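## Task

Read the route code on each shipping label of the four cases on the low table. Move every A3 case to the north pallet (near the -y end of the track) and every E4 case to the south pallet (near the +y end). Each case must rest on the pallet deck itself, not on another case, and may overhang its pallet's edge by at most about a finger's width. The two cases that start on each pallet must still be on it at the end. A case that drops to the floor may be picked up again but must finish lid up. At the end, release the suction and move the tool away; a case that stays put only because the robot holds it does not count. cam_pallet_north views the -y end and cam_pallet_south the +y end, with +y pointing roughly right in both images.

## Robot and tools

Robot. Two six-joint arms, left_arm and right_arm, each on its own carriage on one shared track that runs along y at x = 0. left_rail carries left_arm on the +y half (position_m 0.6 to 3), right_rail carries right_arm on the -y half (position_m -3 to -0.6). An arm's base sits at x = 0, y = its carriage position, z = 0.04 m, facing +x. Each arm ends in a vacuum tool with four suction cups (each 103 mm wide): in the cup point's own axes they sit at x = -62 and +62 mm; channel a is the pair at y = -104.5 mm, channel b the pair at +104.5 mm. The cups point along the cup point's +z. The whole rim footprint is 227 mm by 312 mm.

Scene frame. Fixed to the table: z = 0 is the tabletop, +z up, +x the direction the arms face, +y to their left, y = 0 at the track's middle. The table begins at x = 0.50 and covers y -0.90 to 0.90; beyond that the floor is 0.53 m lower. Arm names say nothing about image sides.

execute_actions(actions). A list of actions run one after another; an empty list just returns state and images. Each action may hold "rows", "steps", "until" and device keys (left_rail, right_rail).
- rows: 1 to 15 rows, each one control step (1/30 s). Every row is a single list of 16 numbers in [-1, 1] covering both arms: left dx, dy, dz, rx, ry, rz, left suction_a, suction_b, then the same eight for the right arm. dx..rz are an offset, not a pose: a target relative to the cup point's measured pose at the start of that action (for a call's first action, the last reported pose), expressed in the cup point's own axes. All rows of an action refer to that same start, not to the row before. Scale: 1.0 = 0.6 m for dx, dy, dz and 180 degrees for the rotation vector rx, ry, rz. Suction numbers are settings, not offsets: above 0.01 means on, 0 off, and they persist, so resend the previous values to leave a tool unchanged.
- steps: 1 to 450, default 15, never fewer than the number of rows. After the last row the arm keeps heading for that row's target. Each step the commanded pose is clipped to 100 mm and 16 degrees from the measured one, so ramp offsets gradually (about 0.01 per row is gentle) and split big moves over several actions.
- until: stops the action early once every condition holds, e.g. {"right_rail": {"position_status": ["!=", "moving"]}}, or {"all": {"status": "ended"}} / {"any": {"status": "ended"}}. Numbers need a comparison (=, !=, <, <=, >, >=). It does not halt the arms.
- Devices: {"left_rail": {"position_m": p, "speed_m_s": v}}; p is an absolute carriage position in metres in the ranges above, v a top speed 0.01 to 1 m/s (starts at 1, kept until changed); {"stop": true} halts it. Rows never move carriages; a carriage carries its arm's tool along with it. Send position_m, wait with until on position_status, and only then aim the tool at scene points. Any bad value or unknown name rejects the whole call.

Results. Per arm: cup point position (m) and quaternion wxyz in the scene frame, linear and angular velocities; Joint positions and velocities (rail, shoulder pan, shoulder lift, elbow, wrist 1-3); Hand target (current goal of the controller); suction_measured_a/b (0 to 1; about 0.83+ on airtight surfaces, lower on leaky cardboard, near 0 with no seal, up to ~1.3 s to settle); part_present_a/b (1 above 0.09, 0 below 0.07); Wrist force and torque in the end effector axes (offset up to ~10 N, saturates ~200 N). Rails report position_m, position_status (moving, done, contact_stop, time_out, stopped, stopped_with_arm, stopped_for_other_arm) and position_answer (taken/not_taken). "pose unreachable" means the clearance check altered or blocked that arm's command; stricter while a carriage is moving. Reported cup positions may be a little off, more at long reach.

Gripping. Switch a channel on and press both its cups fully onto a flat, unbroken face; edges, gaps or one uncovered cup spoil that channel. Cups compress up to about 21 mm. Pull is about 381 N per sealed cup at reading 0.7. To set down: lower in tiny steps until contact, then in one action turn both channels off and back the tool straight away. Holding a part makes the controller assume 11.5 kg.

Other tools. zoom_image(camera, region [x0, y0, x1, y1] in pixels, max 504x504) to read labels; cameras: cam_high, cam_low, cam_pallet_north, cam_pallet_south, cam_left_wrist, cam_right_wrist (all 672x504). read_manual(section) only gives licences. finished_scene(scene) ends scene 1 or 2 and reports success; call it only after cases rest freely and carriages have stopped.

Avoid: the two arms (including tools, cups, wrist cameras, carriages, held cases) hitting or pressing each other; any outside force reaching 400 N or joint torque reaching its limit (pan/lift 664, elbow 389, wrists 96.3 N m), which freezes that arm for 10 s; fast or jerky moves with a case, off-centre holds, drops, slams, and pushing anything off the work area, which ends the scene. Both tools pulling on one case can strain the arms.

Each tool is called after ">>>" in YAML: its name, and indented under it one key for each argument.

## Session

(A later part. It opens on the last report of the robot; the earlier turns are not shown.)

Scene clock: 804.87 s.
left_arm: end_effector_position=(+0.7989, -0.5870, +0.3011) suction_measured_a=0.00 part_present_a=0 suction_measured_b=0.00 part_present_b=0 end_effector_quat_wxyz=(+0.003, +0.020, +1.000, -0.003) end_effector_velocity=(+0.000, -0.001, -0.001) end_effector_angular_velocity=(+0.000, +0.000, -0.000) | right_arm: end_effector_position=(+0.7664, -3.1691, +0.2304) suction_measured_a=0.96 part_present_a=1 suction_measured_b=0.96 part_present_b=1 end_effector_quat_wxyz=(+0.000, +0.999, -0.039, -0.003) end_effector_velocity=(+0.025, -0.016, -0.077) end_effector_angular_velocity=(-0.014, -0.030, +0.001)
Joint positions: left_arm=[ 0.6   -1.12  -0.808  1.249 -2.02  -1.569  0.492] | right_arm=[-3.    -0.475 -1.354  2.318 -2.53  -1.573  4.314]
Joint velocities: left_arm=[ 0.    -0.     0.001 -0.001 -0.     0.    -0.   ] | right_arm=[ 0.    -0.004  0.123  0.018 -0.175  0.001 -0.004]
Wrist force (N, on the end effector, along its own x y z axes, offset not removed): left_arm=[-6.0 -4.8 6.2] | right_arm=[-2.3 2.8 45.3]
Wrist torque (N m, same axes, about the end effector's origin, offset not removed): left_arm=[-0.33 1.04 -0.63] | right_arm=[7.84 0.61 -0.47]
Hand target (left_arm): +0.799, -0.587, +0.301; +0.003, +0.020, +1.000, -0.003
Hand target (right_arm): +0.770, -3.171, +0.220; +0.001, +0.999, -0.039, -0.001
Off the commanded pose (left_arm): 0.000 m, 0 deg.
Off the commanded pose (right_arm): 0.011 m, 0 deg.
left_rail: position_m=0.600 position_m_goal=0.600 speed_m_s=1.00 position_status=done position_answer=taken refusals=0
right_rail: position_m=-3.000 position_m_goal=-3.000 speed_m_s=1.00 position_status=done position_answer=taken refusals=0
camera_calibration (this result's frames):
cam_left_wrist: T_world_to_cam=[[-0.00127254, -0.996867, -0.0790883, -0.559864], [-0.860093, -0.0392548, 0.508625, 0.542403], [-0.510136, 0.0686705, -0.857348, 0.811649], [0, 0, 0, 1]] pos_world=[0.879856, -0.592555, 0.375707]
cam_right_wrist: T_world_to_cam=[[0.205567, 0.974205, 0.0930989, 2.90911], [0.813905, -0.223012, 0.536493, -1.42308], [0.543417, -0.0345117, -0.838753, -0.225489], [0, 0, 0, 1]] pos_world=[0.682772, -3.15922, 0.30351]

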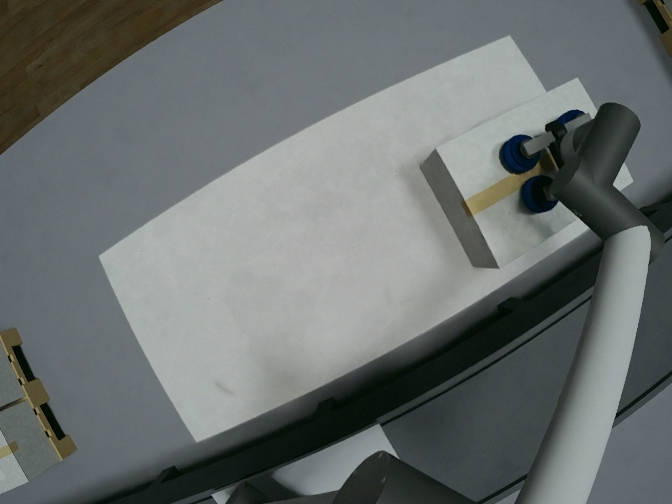

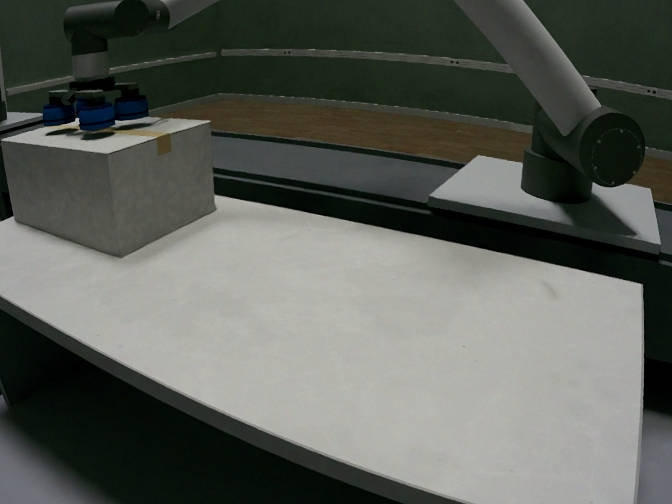

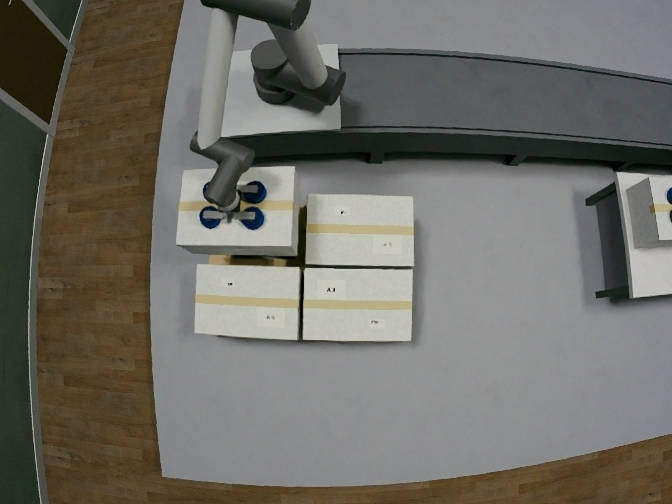

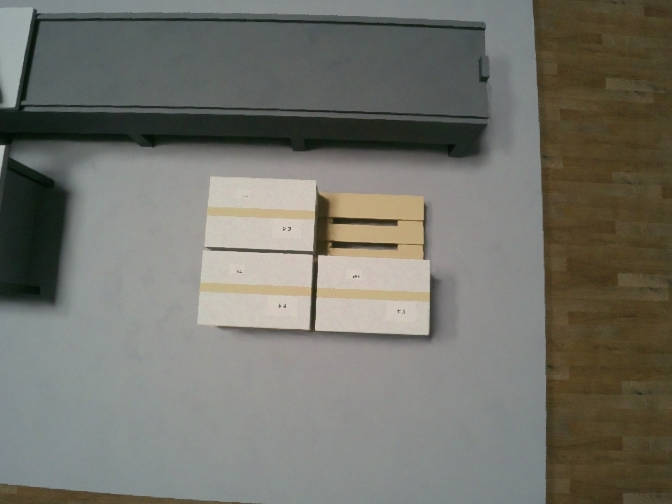

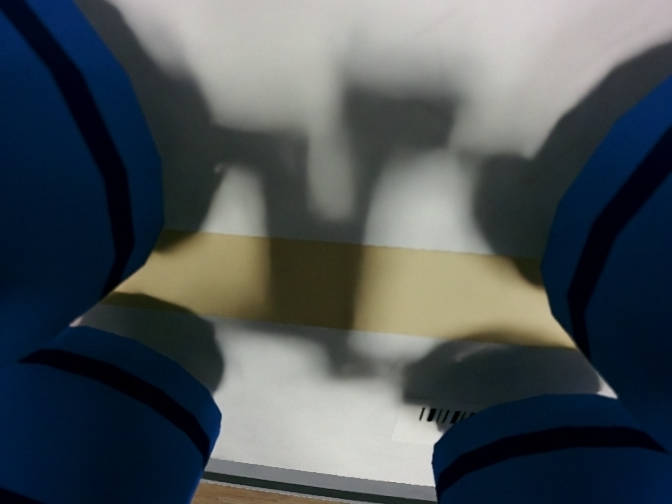

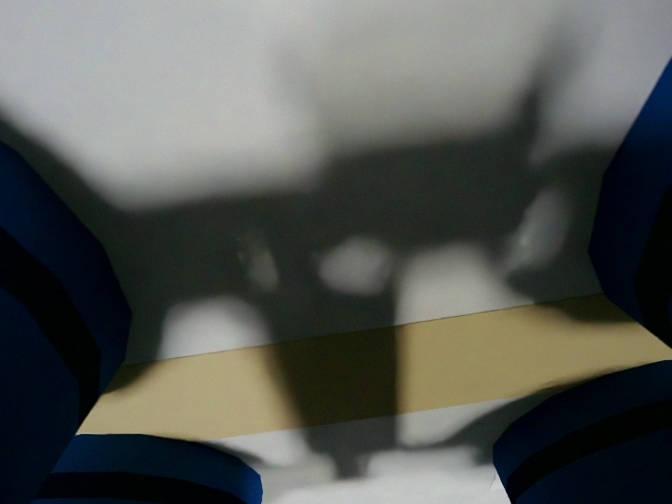

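>>> execute_actions:
  actions:
    - {"rows":[[0,0,0.001,0,0,0,1,1,0.0026,-0.0021,0.019,0,0,0,1,1],[0,0,0.002,0,0,0,1,1,0.0053,-0.0043,0.024,0,0,0,1,1],[0,0,0.004,0,0,0,1,1,0.009,-0.0073,0.033,0,0,0,1,1],[0,0,0.006,0,0,0,1,1,0.0132,-0.0107,0.047,0,0,0,1,1],[0,0,0.008,0,0,0,1,1,0.018,-0.0145,0.066,0,0,0,1,1],[0,0,0.010,0,0,0,1,1,0.0232,-0.0188,0.09,0,0,0,1,1],[0,0,0.012,0,0,0,1,1,0.0285,-0.0231,0.118,0,0,0,1,1],[0,0,0.014,0,0,0,1,1,0.0338,-0.0273,0.15,0,0,0,1,1],[0,0,0.016,0,0,0,1,1,0.0385,-0.0312,0.184,0,0,0,1,1],[0,0,0.017,0,0,0,1,1,0.0428,-0.0346,0.218,0,0,0,1,1],[0,0,0.017,0,0,0,1,1,0.0465,-0.0376,0.252,0,0,0,1,1],[0,0,0.017,0,0,0,1,1,0.0491,-0.0397,0.286,0,0,0,1,1],[0,0,0.017,0,0,0,1,1,0.0512,-0.0414,0.32,0,0,0,1,1],[0,0,0.017,0,0,0,1,1,0.0528,-0.0427,0.354,0,0,0,1,1],[0,0,0.017,0,0,0,1,1,0.0528,-0.0427,0.534,0,0,0,1,1]],"steps":34}

Scene clock: 828.53 s.
left_arm: end_effector_position=(+0.7990, -0.5871, +0.2909) suction_measured_a=0.00 part_present_a=0 suction_measured_b=0.00 part_present_b=0 end_effector_quat_wxyz=(+0.003, +0.020, +1.000, -0.003) end_effector_velocity=(+0.000, +0.000, -0.000) end_effector_angular_velocity=(+0.000, +0.000, +0.000) | right_arm: end_effector_position=(+0.7961, -3.1459, -0.0846) suction_measured_a=0.96 part_present_a=1 suction_measured_b=0.96 part_present_b=1 end_effector_quat_wxyz=(-0.000, +0.999, -0.039, -0.003) end_effector_velocity=(+0.015, -0.003, -0.045) end_effector_angular_velocity=(-0.006, -0.013, -0.000)
Joint positions: left_arm=[ 0.6   -1.12  -0.802  1.254 -2.031 -1.569  0.492] | right_arm=[-3.    -0.431 -0.862  2.342 -3.045 -1.573  4.358]
Joint velocities: left_arm=[ 0.  0.  0.  0. -0.  0. -0.] | right_arm=[ 0.     0.004  0.079 -0.024 -0.069 -0.     0.005]
Wrist force (N, on the end effector, along its own x y z axes, offset not removed): left_arm=[-4.3 -1.2 -0.2] | right_arm=[-5.0 1.8 43.3]
Wrist torque (N m, same axes, about the end effector's origin, offset not removed): left_arm=[-0.01 0.78 -0.66] | right_arm=[7.93 0.80 -0.42]
Hand target (left_arm): +0.799, -0.587, +0.291; +0.003, +0.020, +1.000, -0.003
Hand target (right_arm): +0.798, -3.146, -0.091; +0.000, +0.999, -0.039, -0.003
Off the commanded pose (left_arm): 0.000 m, 0 deg.
Off the commanded pose (right_arm): 0.006 m, 0 deg.
left_rail: position_m=0.600 position_m_goal=0.600 speed_m_s=1.00 position_status=done position_answer=taken refusals=0
right_rail: position_m=-3.000 position_m_goal=-3.000 speed_m_s=1.00 position_status=done position_answer=taken refusals=0
camera_calibration (this result's frames):
cam_left_wrist: T_world_to_cam=[[-0.00128307, -0.996867, -0.0790866, -0.56076], [-0.860094, -0.0392447, 0.508623, 0.547609], [-0.510133, 0.0686745, -0.857349, 0.802928], [0, 0, 0, 1]] pos_world=[0.879876, -0.592653, 0.365515]
cam_right_wrist: T_world_to_cam=[[0.205698, 0.974138, 0.0935097, 2.90944], [0.814883, -0.22341, 0.534839, -1.27526], [0.541898, -0.0338159, -0.839763, -0.501781], [0, 0, 0, 1]] pos_world=[0.712636, -3.13607, -0.0113793]

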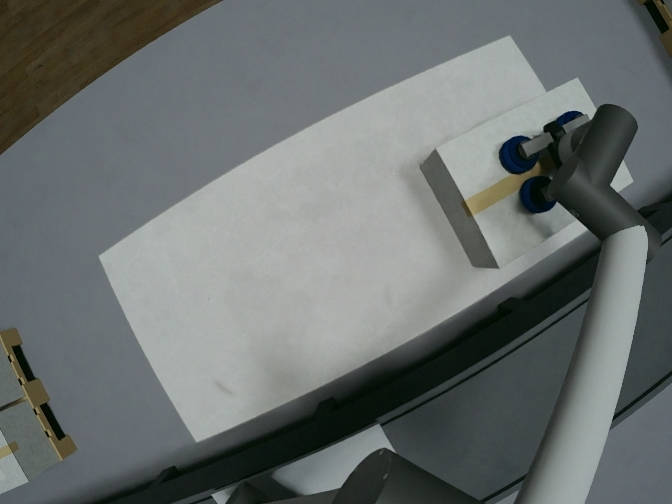

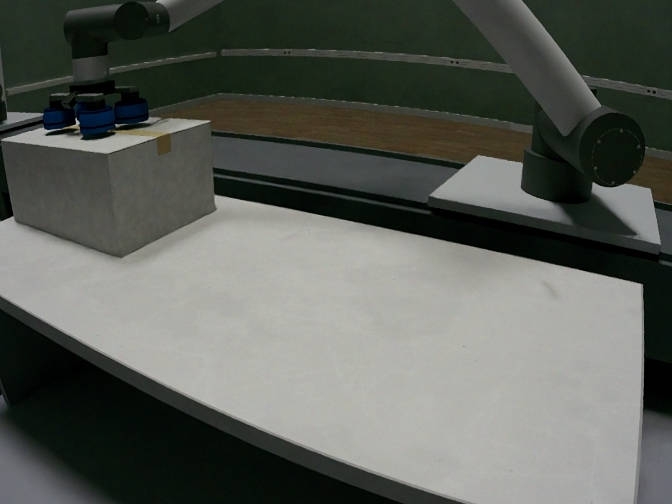

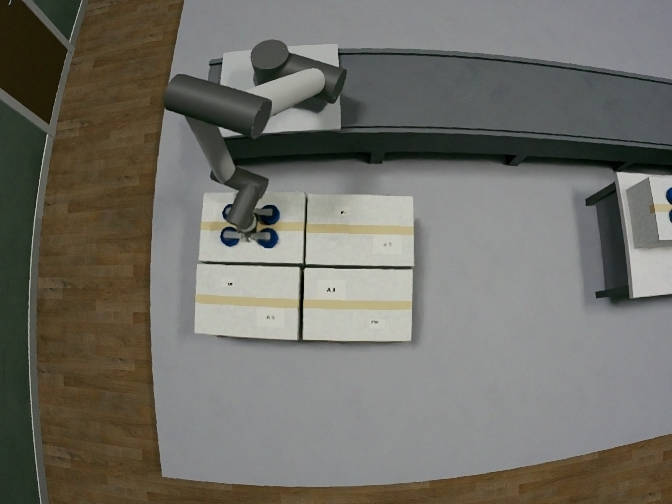

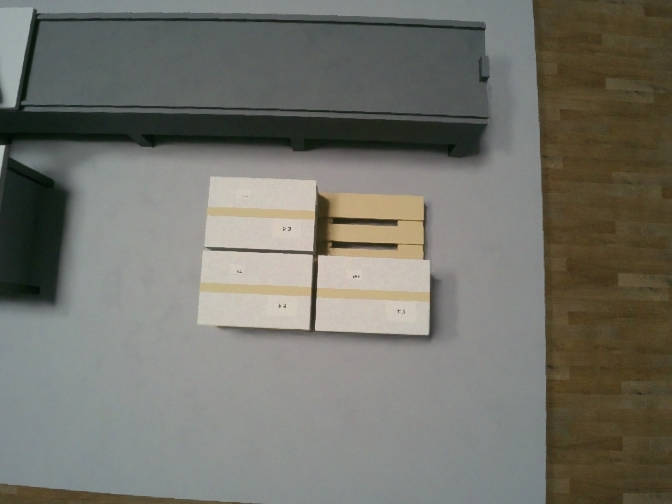

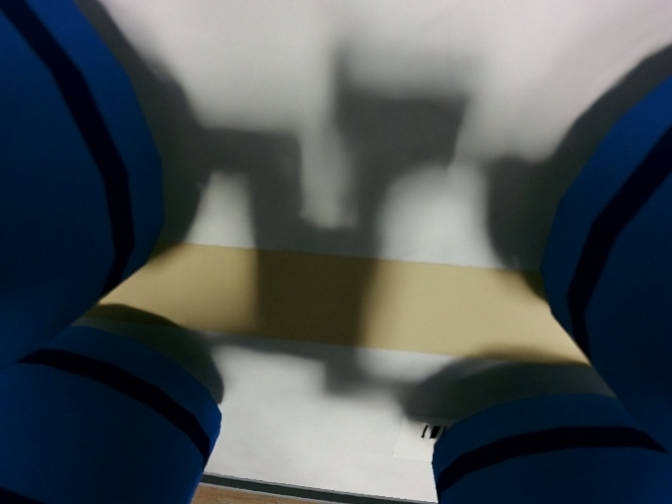

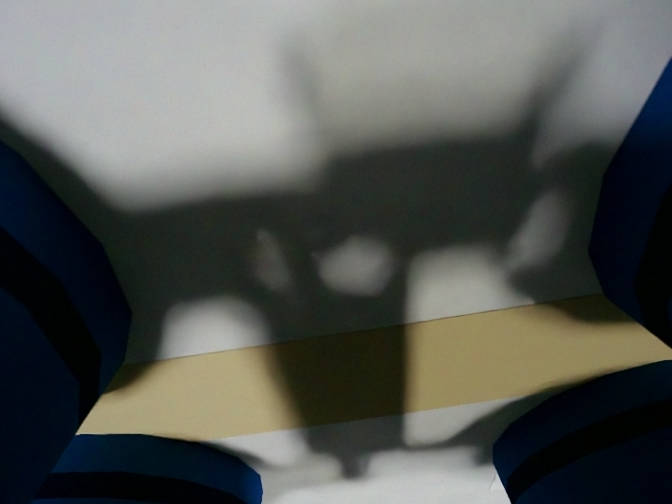

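>>> zoom_image:
  camera: "cam_pallet_north"
  region: [180, 180, 340, 300]

Region (180, 180, 340, 300) of cam_pallet_north's 672x504 image, scaled by 3.150, with more detail than that image has; it fills the top 378 rows of this view, and the rest is white.

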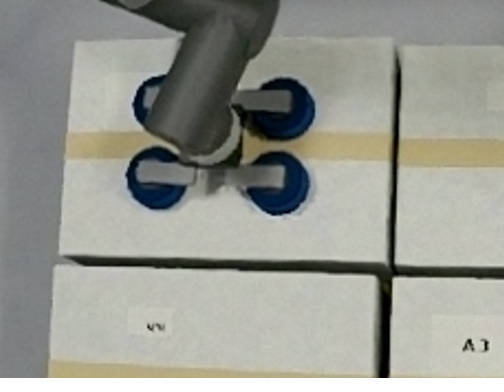

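>>> execute_actions:
  actions:
    - {"rows":[[0,0,0.002,0,0,0,1,1,0.003,0,0.012,0,0,0,1,1],[0,0,0.004,0,0,0,1,1,0.003,0,0.014,0,0,0,1,1],[0,0,0.006,0,0,0,1,1,0.003,0,0.017,0,0,0,1,1],[0,0,0.008,0,0,0,1,1,0.003,0,0.02,0,0,0,1,1],[0,0,0.010,0,0,0,1,1,0.003,0,0.023,0,0,0,1,1],[0,0,0.012,0,0,0,1,1,0.003,0,0.026,0,0,0,1,1],[0,0,0.014,0,0,0,1,1,0.003,0,0.029,0,0,0,1,1],[0,0,0.016,0,0,0,1,1,0.003,0,0.031,0,0,0,1,1],[0,0,0.018,0,0,0,1,1,0.003,0,0.033,0,0,0,1,1],[0,0,0.020,0,0,0,1,1,0.003,0,0.0345,0,0,0,1,1],[0,0,0.020,0,0,0,1,1,0.003,0,0.0357,0,0,0,1,1]],"steps":15}

Scene clock: 844.70 s.
left_arm: end_effector_position=(+0.7990, -0.5871, +0.2804) suction_measured_a=0.00 part_present_a=0 suction_measured_b=0.00 part_present_b=0 end_effector_quat_wxyz=(+0.003, +0.020, +1.000, -0.003) end_effector_velocity=(+0.000, -0.000, -0.012) end_effector_angular_velocity=(-0.000, -0.000, -0.000) | right_arm: end_effector_position=(+0.7977, -3.1460, -0.1040) suction_measured_a=0.96 part_present_a=1 suction_measured_b=0.96 part_present_b=1 end_effector_quat_wxyz=(-0.000, +0.999, -0.039, -0.004) end_effector_velocity=(+0.000, -0.000, -0.016) end_effector_angular_velocity=(-0.000, -0.000, -0.000)
Joint positions: left_arm=[ 0.6   -1.12  -0.796  1.259 -2.041 -1.569  0.492] | right_arm=[-3.    -0.431 -0.83   2.337 -3.07  -1.573  4.359]
Joint velocities: left_arm=[ 0.    -0.     0.007  0.006 -0.013  0.    -0.   ] | right_arm=[ 0.     0.     0.026 -0.003 -0.023 -0.     0.   ]
Wrist force (N, on the end effector, along its own x y z axes, offset not removed): left_arm=[-2.5 -2.6 -0.8] | right_arm=[-5.7 1.5 37.9]
Wrist torque (N m, same axes, about the end effector's origin, offset not removed): left_arm=[-0.33 0.60 -0.69] | right_arm=[7.85 0.26 -0.30]
Hand target (left_arm): +0.799, -0.587, +0.279; +0.003, +0.020, +1.000, -0.003
Hand target (right_arm): +0.798, -3.146, -0.106; -0.000, +0.999, -0.039, -0.004
Off the commanded pose (left_arm): 0.002 m, 0 deg.
Off the commanded pose (right_arm): 0.002 m, 0 deg.
left_rail: position_m=0.600 position_m_goal=0.600 speed_m_s=1.00 position_status=done position_answer=taken refusals=0
right_rail: position_m=-3.000 position_m_goal=-3.000 speed_m_s=1.00 position_status=done position_answer=taken refusals=0
camera_calibration (this result's frames):
cam_left_wrist: T_world_to_cam=[[-0.00125037, -0.996862, -0.0791457, -0.561636], [-0.860078, -0.039305, 0.508646, 0.552951], [-0.51016, 0.0687075, -0.857331, 0.794012], [0, 0, 0, 1]] pos_world=[0.879953, -0.592695, 0.355023]
cam_right_wrist: T_world_to_cam=[[0.205711, 0.974134, 0.0935195, 2.91103], [0.814928, -0.22343, 0.534764, -1.2663], [0.541826, -0.0337953, -0.839811, -0.518829], [0, 0, 0, 1]] pos_world=[0.714229, -3.1362, -0.0307832]

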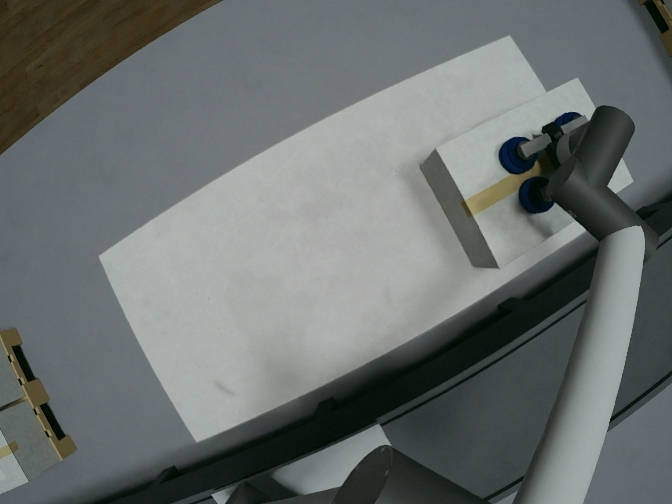

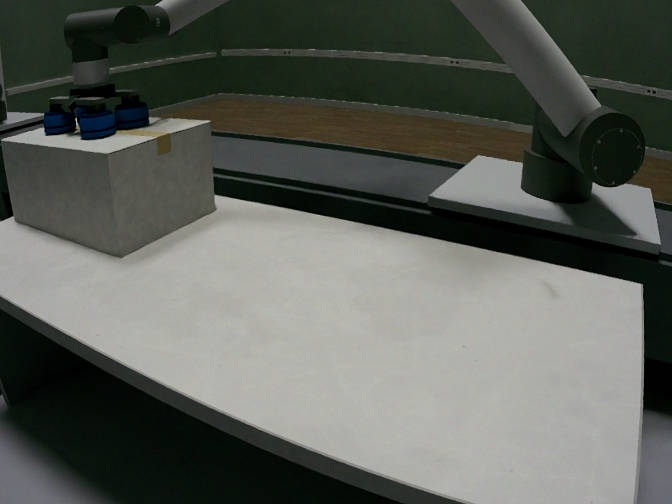

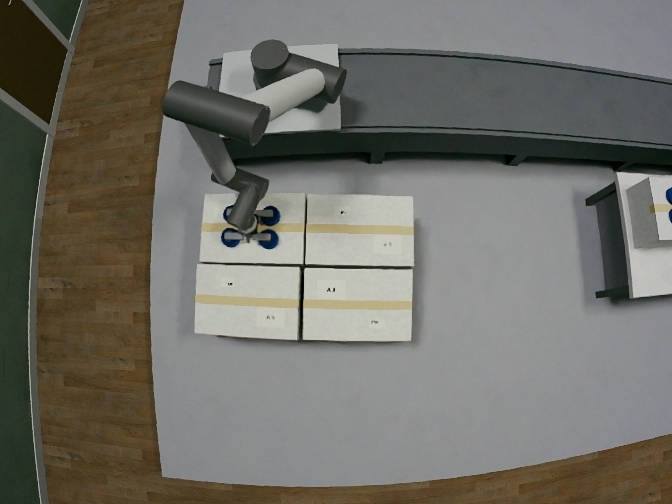

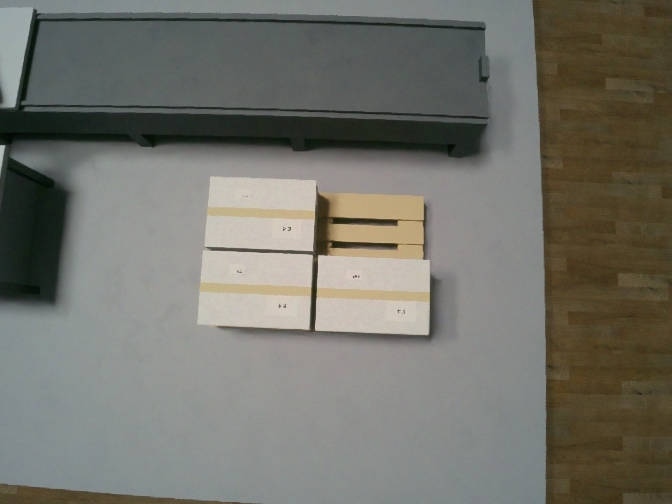

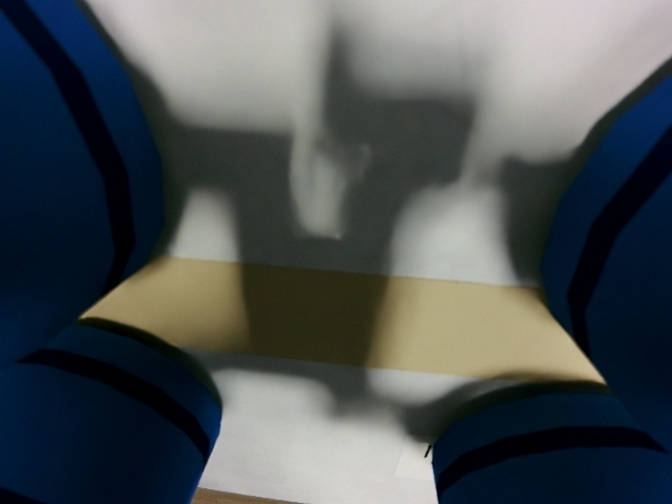

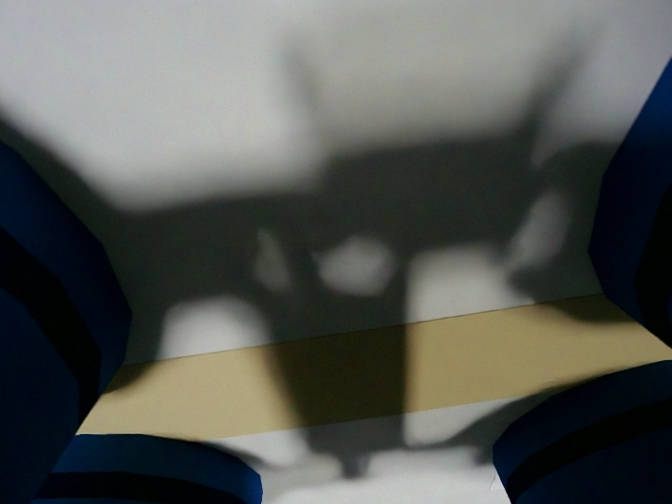

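>>> execute_actions:
  actions:
    - {"rows":[[0,0,0.004,0,0,0,1,1,0,0,0.004,0,0,0,1,1],[0,0,0.006,0,0,0,1,1,0,0,0.0047,0,0,0,1,1],[0,0,0.008,0,0,0,1,1,0,0,0.0054,0,0,0,1,1],[0,0,0.010,0,0,0,1,1,0,0,0.006,0,0,0,1,1],[0,0,0.012,0,0,0,1,1,0,0,0.0067,0,0,0,1,1],[0,0,0.014,0,0,0,1,1,0,0,0.0067,0,0,0,1,1],[0,0,0.016,0,0,0,1,1,0,0,0.0067,0,0,0,1,1],[0,0,0.018,0,0,0,1,1,0,0,0.0067,0,0,0,1,1],[0,0,0.0207,0,0,0,1,1,0,0,0.0067,0,0,0,1,1]],"steps":12}

Scene clock: 849.43 s.
left_arm: end_effector_position=(+0.7988, -0.5876, +0.2711) suction_measured_a=0.59 part_present_a=1 suction_measured_b=0.60 part_present_b=1 end_effector_quat_wxyz=(+0.003, +0.020, +1.000, -0.003) end_effector_velocity=(+0.005, +0.004, -0.019) end_effector_angular_velocity=(+0.016, -0.027, -0.001) | right_arm: end_effector_position=(+0.7977, -3.1460, -0.1078) suction_measured_a=0.96 part_present_a=1 suction_measured_b=0.96 part_present_b=1 end_effector_quat_wxyz=(-0.000, +0.999, -0.039, -0.004) end_effector_velocity=(-0.000, +0.000, -0.002) end_effector_angular_velocity=(-0.000, -0.000, -0.000)
Joint positions: left_arm=[ 0.6   -1.12  -0.791  1.263 -2.051 -1.569  0.492] | right_arm=[-3.    -0.431 -0.824  2.336 -3.076 -1.573  4.359]
Joint velocities: left_arm=[ 0.    -0.002  0.009  0.011 -0.018  0.031  0.   ] | right_arm=[ 0.    -0.     0.003 -0.    -0.003  0.     0.   ]
Wrist force (N, on the end effector, along its own x y z axes, offset not removed): left_arm=[39.3 -19.7 -35.2] | right_arm=[-5.3 3.1 35.6]
Wrist torque (N m, same axes, about the end effector's origin, offset not removed): left_arm=[1.56 4.61 -4.66] | right_arm=[8.02 0.21 -0.32]
Hand target (left_arm): +0.799, -0.587, +0.268; +0.003, +0.020, +1.000, -0.003
Hand target (right_arm): +0.798, -3.146, -0.108; -0.000, +0.999, -0.039, -0.004
Off the commanded pose (left_arm): 0.003 m, 0 deg.
Off the commanded pose (right_arm): 0.000 m, 0 deg.
left_rail: position_m=0.600 position_m_goal=0.600 speed_m_s=1.00 position_status=done position_answer=taken refusals=0
right_rail: position_m=-3.000 position_m_goal=-3.000 speed_m_s=1.00 position_status=done position_answer=taken refusals=0
camera_calibration (this result's frames):
cam_left_wrist: T_world_to_cam=[[-0.00148699, -0.996916, -0.078458, -0.562855], [-0.860052, -0.0387548, 0.508733, 0.557746], [-0.510205, 0.0682344, -0.857342, 0.785772], [0, 0, 0, 1]] pos_world=[0.879758, -0.593121, 0.345771]
cam_right_wrist: T_world_to_cam=[[0.205712, 0.974133, 0.0935225, 2.91138], [0.814934, -0.223433, 0.534752, -1.26427], [0.541816, -0.0337906, -0.839817, -0.521972], [0, 0, 0, 1]] pos_world=[0.714201, -3.13619, -0.0345701]

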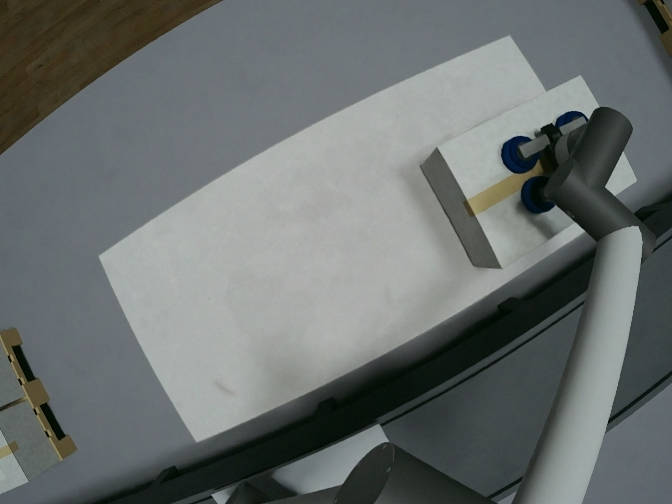

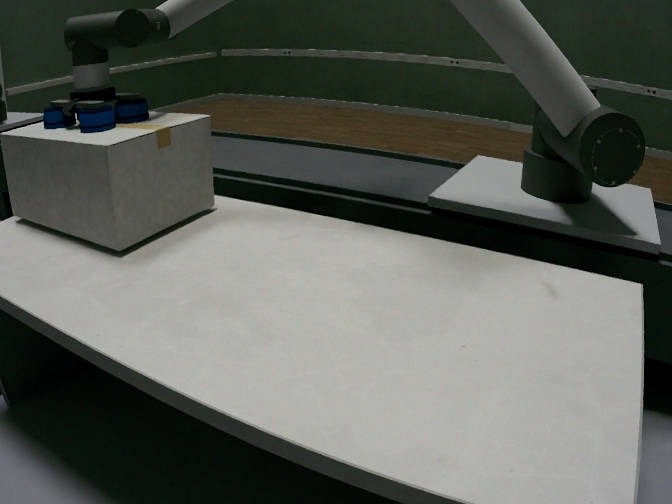

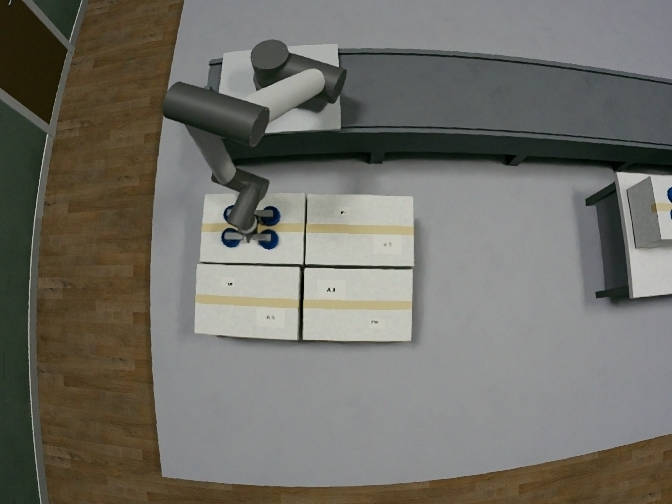

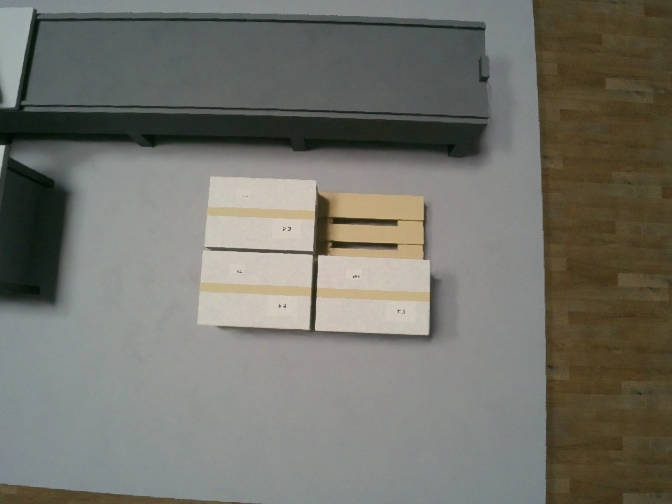

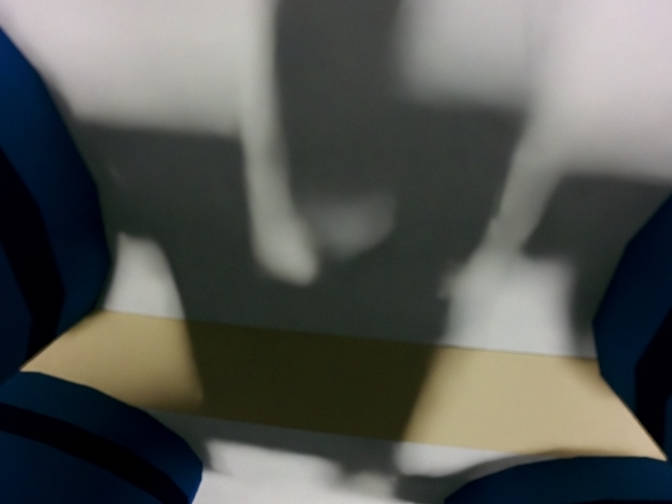

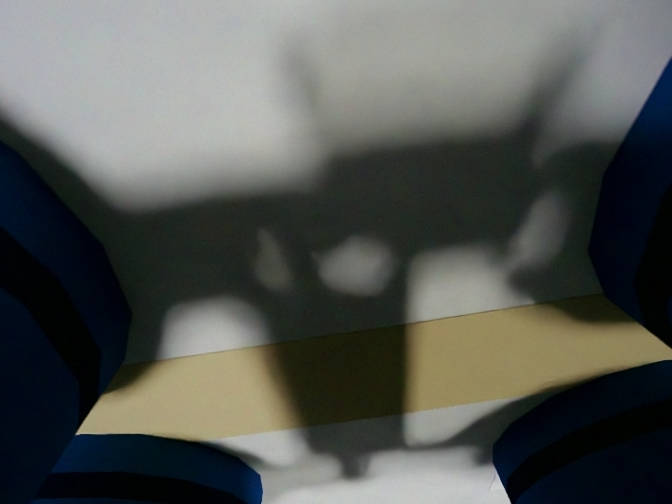

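>>> execute_actions:
  actions:
    - {"rows":[[0,0,0.004,0,0,0,1,1,0,0,0.001,0,0,0,1,1],[0,0,0.001,0,0,0,1,1,0,0,0.002,0,0,0,1,1],[0,0,-0.005,0,0,0,1,1,0,0,0.003,0,0,0,1,1],[0,0,-0.015,0,0,0,1,1,0,0,0.0037,0,0,0,1,1],[0,0,-0.03,0,0,0,1,1,0,0,0.0037,0,0,0,1,1],[0,0,-0.05,0,0,0,1,1,0,0,0.0037,0,0,0,1,1],[0,0,-0.075,0,0,0,1,1,0,0,0.0037,0,0,0,1,1],[0,0,-0.103,0,0,0,1,1,0,0,0.0037,0,0,0,1,1],[0,0,-0.132,0,0,0,1,1,0,0,0.0037,0,0,0,1,1],[0,0,-0.16,0,0,0,1,1,0,0,0.0037,0,0,0,1,1],[0,0,-0.183,0,0,0,1,1,0,0,0.0037,0,0,0,1,1],[0,0,-0.2,0,0,0,1,1,0,0,0.0037,0,0,0,1,1],[0,0,-0.21,0,0,0,1,1,0,0,0.0037,0,0,0,1,1],[0,0,-0.215,0,0,0,1,1,0,0,0.0037,0,0,0,1,1]],"steps":15}

Scene clock: 871.33 s.
left_arm: end_effector_position=(+0.7987, -0.5871, +0.3642) suction_measured_a=0.98 part_present_a=1 suction_measured_b=0.98 part_present_b=1 end_effector_quat_wxyz=(+0.004, +0.020, +1.000, -0.005) end_effector_velocity=(-0.003, +0.003, +0.282) end_effector_angular_velocity=(-0.003, -0.001, -0.000) | right_arm: end_effector_position=(+0.7977, -3.1460, -0.1099) suction_measured_a=0.96 part_present_a=1 suction_measured_b=0.96 part_present_b=1 end_effector_quat_wxyz=(-0.000, +0.999, -0.039, -0.004) end_effector_velocity=(+0.000, -0.000, -0.001) end_effector_angular_velocity=(-0.000, -0.000, +0.000)
Joint positions: left_arm=[ 0.6   -1.12  -0.839  1.215 -1.959 -1.569  0.492] | right_arm=[-3.    -0.431 -0.821  2.335 -3.079 -1.573  4.359]
Joint velocities: left_arm=[ 0.    -0.001 -0.134 -0.168  0.298 -0.    -0.001] | right_arm=[ 0.     0.     0.001 -0.    -0.001  0.    -0.   ]
Wrist force (N, on the end effector, along its own x y z axes, offset not removed): left_arm=[-7.0 -3.7 6.7] | right_arm=[-2.3 3.2 32.1]
Wrist torque (N m, same axes, about the end effector's origin, offset not removed): left_arm=[7.06 2.07 -0.57] | right_arm=[7.98 -0.21 -0.32]
Hand target (left_arm): +0.798, -0.586, +0.400; +0.003, +0.020, +1.000, -0.004
Hand target (right_arm): +0.798, -3.146, -0.110; -0.000, +0.999, -0.039, -0.004
Off the commanded pose (left_arm): 0.036 m, 0 deg.
Off the commanded pose (right_arm): 0.000 m, 0 deg.
left_rail: position_m=0.600 position_m_goal=0.600 speed_m_s=1.00 position_status=done position_answer=taken refusals=0
right_rail: position_m=-3.000 position_m_goal=-3.000 speed_m_s=1.00 position_status=done position_answer=taken refusals=0
camera_calibration (this result's frames):
cam_left_wrist: T_world_to_cam=[[-0.00130792, -0.997157, -0.075345, -0.556538], [-0.860884, -0.0372128, 0.507438, 0.512355], [-0.508799, 0.065527, -0.858388, 0.863079], [0, 0, 0, 1]] pos_world=[0.879484, -0.592445, 0.438936]
cam_right_wrist: T_world_to_cam=[[0.205712, 0.974133, 0.0935238, 2.91158], [0.814937, -0.223434, 0.534748, -1.26312], [0.541812, -0.0337883, -0.83982, -0.52374], [0, 0, 0, 1]] pos_world=[0.714182, -3.13619, -0.0366998]

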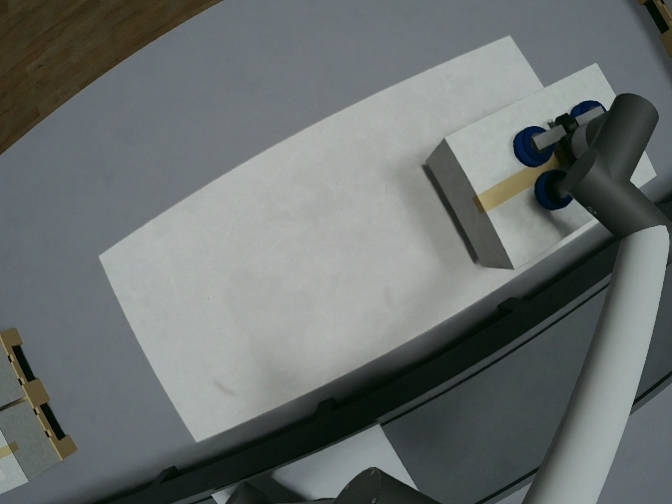

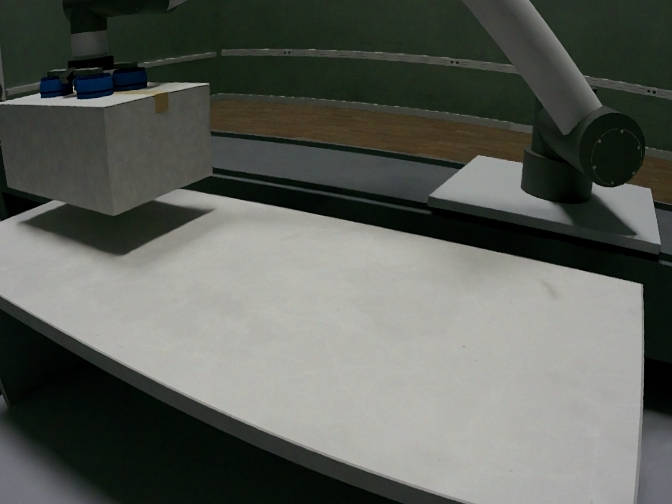

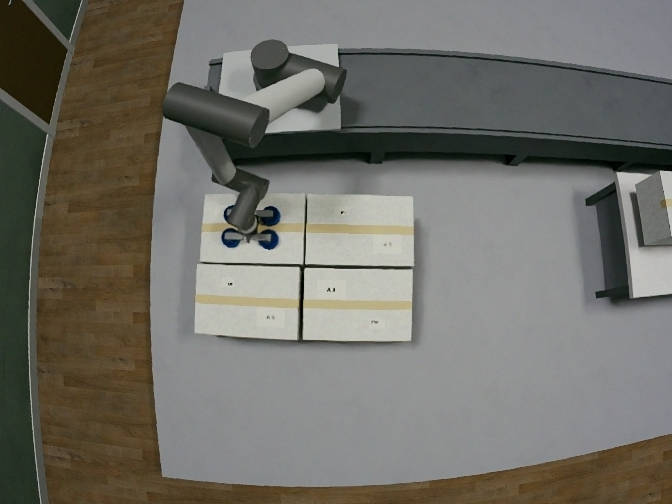

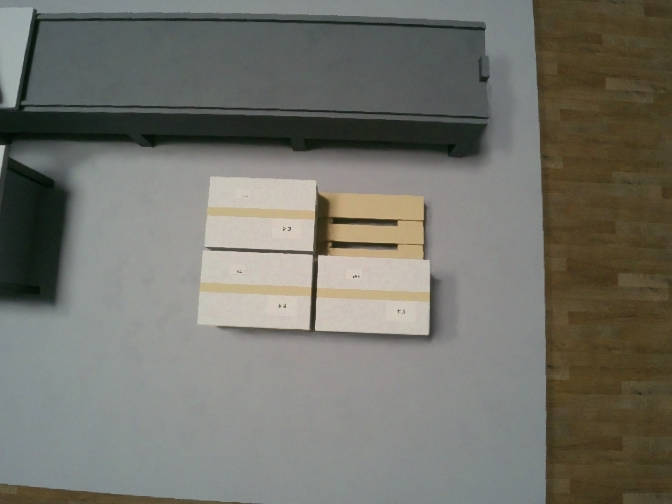

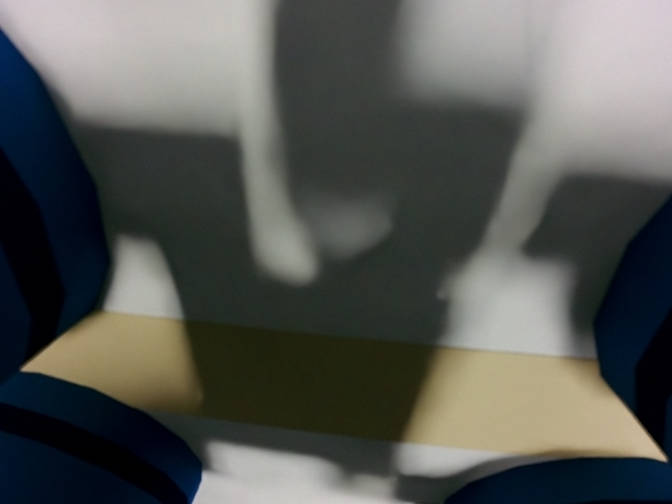

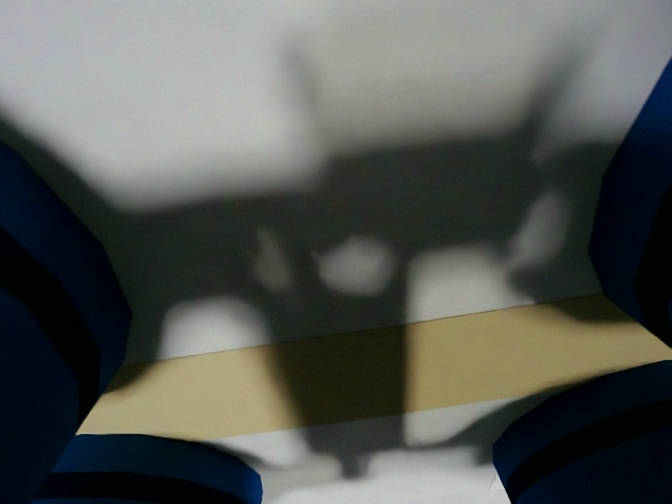

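>>> execute_actions:
  actions:
    - {"rows":[[0,0.0033,-0.06,0,0,0,1,1,0,0,0.001,0,0,0,1,1],[0,0.0067,-0.06,0,0,0,1,1,0,0,0.002,0,0,0,1,1],[0,0.0133,-0.06,0,0,0,1,1,0,0,0.003,0,0,0,1,1],[0,0.0217,-0.06,0,0,0,1,1,0,0,0.0035,0,0,0,1,1],[0,0.0333,-0.06,0,0,0,1,1,0,0,0.0035,0,0,0,1,1],[0,0.0467,-0.06,0,0,0,1,1,0,0,0.0035,0,0,0,1,1],[0,0.0633,-0.06,0,0,0,1,1,0,0,0.0035,0,0,0,1,1],[0,0.0833,-0.06,0,0,0,1,1,0,0,0.0035,0,0,0,1,1]],"steps":8,"left_rail":{"position_m":3.0}}

Scene clock: 889.63 s.
left_arm: end_effector_position=(+0.7989, -0.5174, +0.4004) suction_measured_a=0.98 part_present_a=1 suction_measured_b=0.98 part_present_b=1 end_effector_quat_wxyz=(+0.003, +0.020, +1.000, -0.005) end_effector_velocity=(+0.013, +0.626, +0.002) end_effector_angular_velocity=(-0.001, -0.001, +0.001) | right_arm: end_effector_position=(+0.7977, -3.1460, -0.1115) suction_measured_a=0.96 part_present_a=1 suction_measured_b=0.96 part_present_b=1 end_effector_quat_wxyz=(-0.000, +0.999, -0.039, -0.004) end_effector_velocity=(-0.000, +0.000, -0.004) end_effector_angular_velocity=(-0.000, -0.000, +0.000)
Joint positions: left_arm=[ 0.654 -1.115 -0.87   1.218 -1.931 -1.569  0.497] | right_arm=[-3.    -0.431 -0.818  2.335 -3.081 -1.573  4.359]
Joint velocities: left_arm=[ 0.465  0.059 -0.148  0.266 -0.12   0.     0.058] | right_arm=[ 0.     0.     0.007 -0.001 -0.006 -0.    -0.   ]
Wrist force (N, on the end effector, along its own x y z axes, offset not removed): left_arm=[-10.4 -61.2 31.2] | right_arm=[-4.1 1.3 35.3]
Wrist torque (N m, same axes, about the end effector's origin, offset not removed): left_arm=[11.45 3.08 -0.25] | right_arm=[7.77 0.06 -0.37]
Hand target (left_arm): +0.801, -0.458, +0.399; +0.003, +0.020, +1.000, -0.004
Hand target (right_arm): +0.798, -3.146, -0.112; -0.000, +0.999, -0.039, -0.004
Off the commanded pose (left_arm): 0.035 m, 0 deg.
Off the commanded pose (right_arm): 0.001 m, 0 deg.
left_rail: position_m=0.654 position_m_goal=3.000 speed_m_s=1.00 position_status=moving position_answer=taken refusals=0
right_rail: position_m=-3.000 position_m_goal=-3.000 speed_m_s=1.00 position_status=done position_answer=taken refusals=0
camera_calibration (this result's frames):
cam_left_wrist: T_world_to_cam=[[-0.00138817, -0.997169, -0.0751803, -0.484254], [-0.860739, -0.0370787, 0.507695, 0.49657], [-0.509045, 0.0654153, -0.858251, 0.889784], [0, 0, 0, 1]] pos_world=[0.879685, -0.522676, 0.475145]
cam_right_wrist: T_world_to_cam=[[0.205715, 0.974132, 0.0935301, 2.91172], [0.814951, -0.22344, 0.534724, -1.26231], [0.54179, -0.0337783, -0.839835, -0.524978], [0, 0, 0, 1]] pos_world=[0.714164, -3.13618, -0.0382413]

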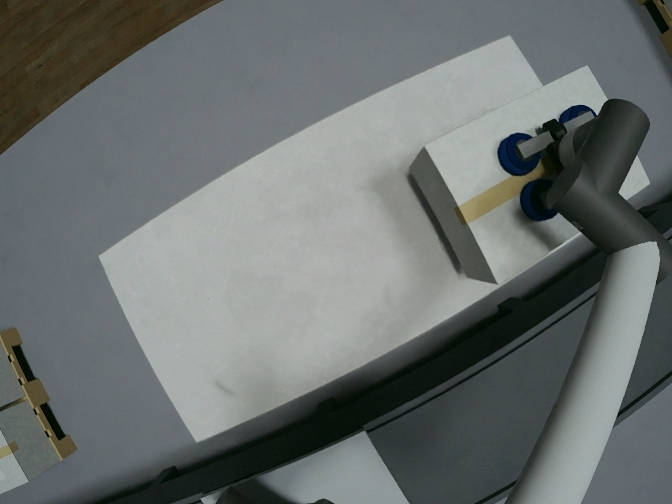

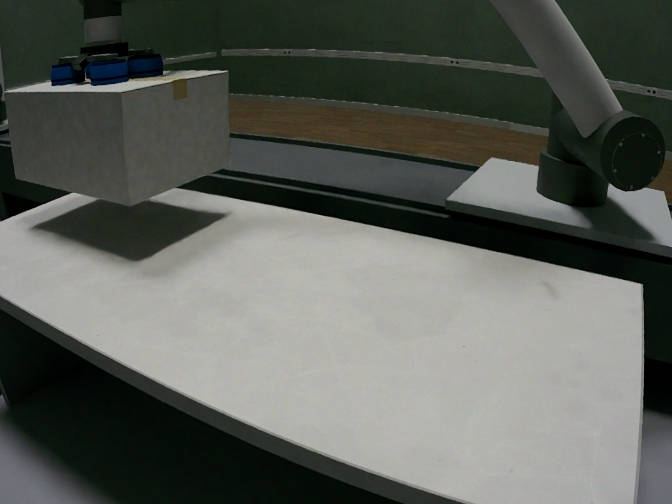

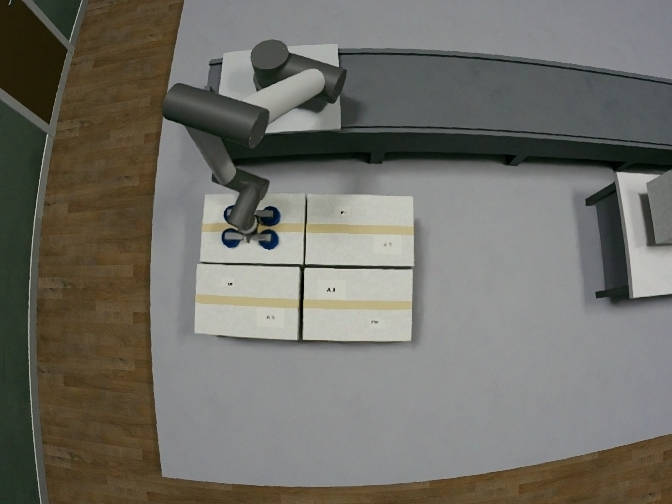

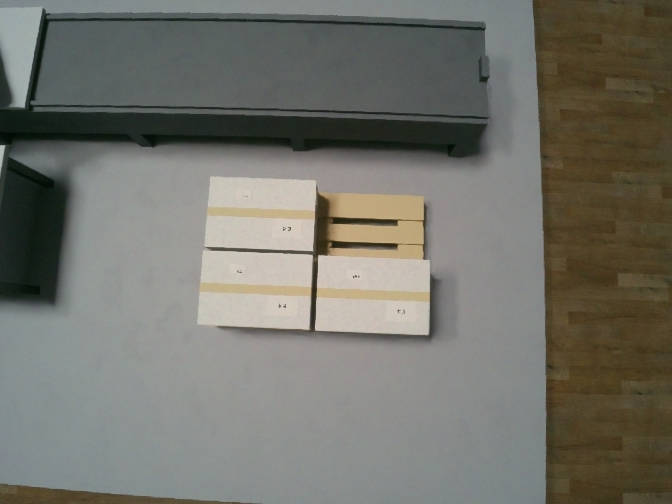

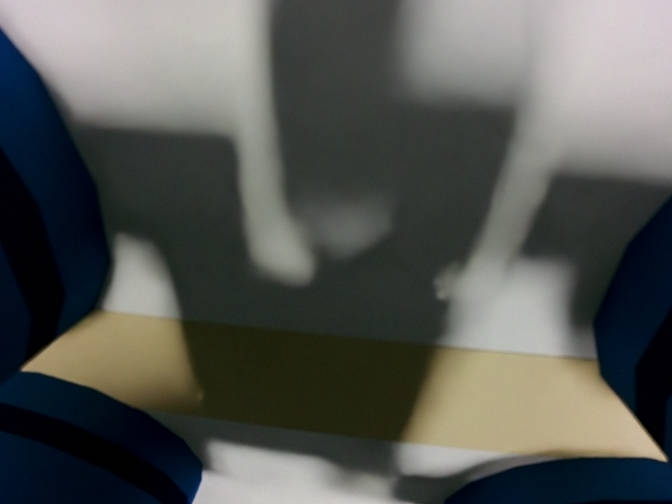

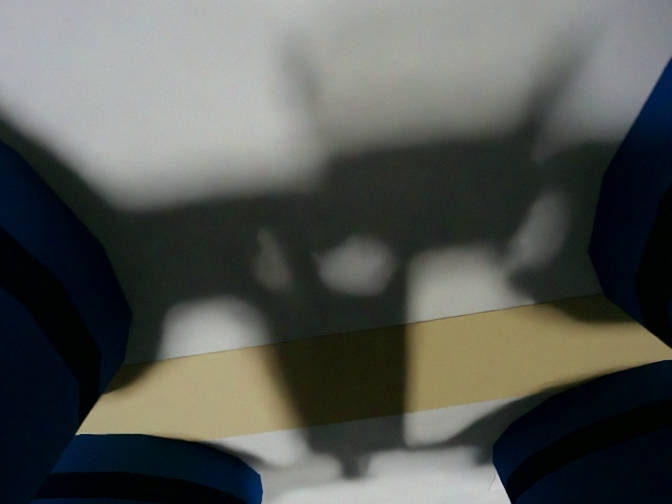

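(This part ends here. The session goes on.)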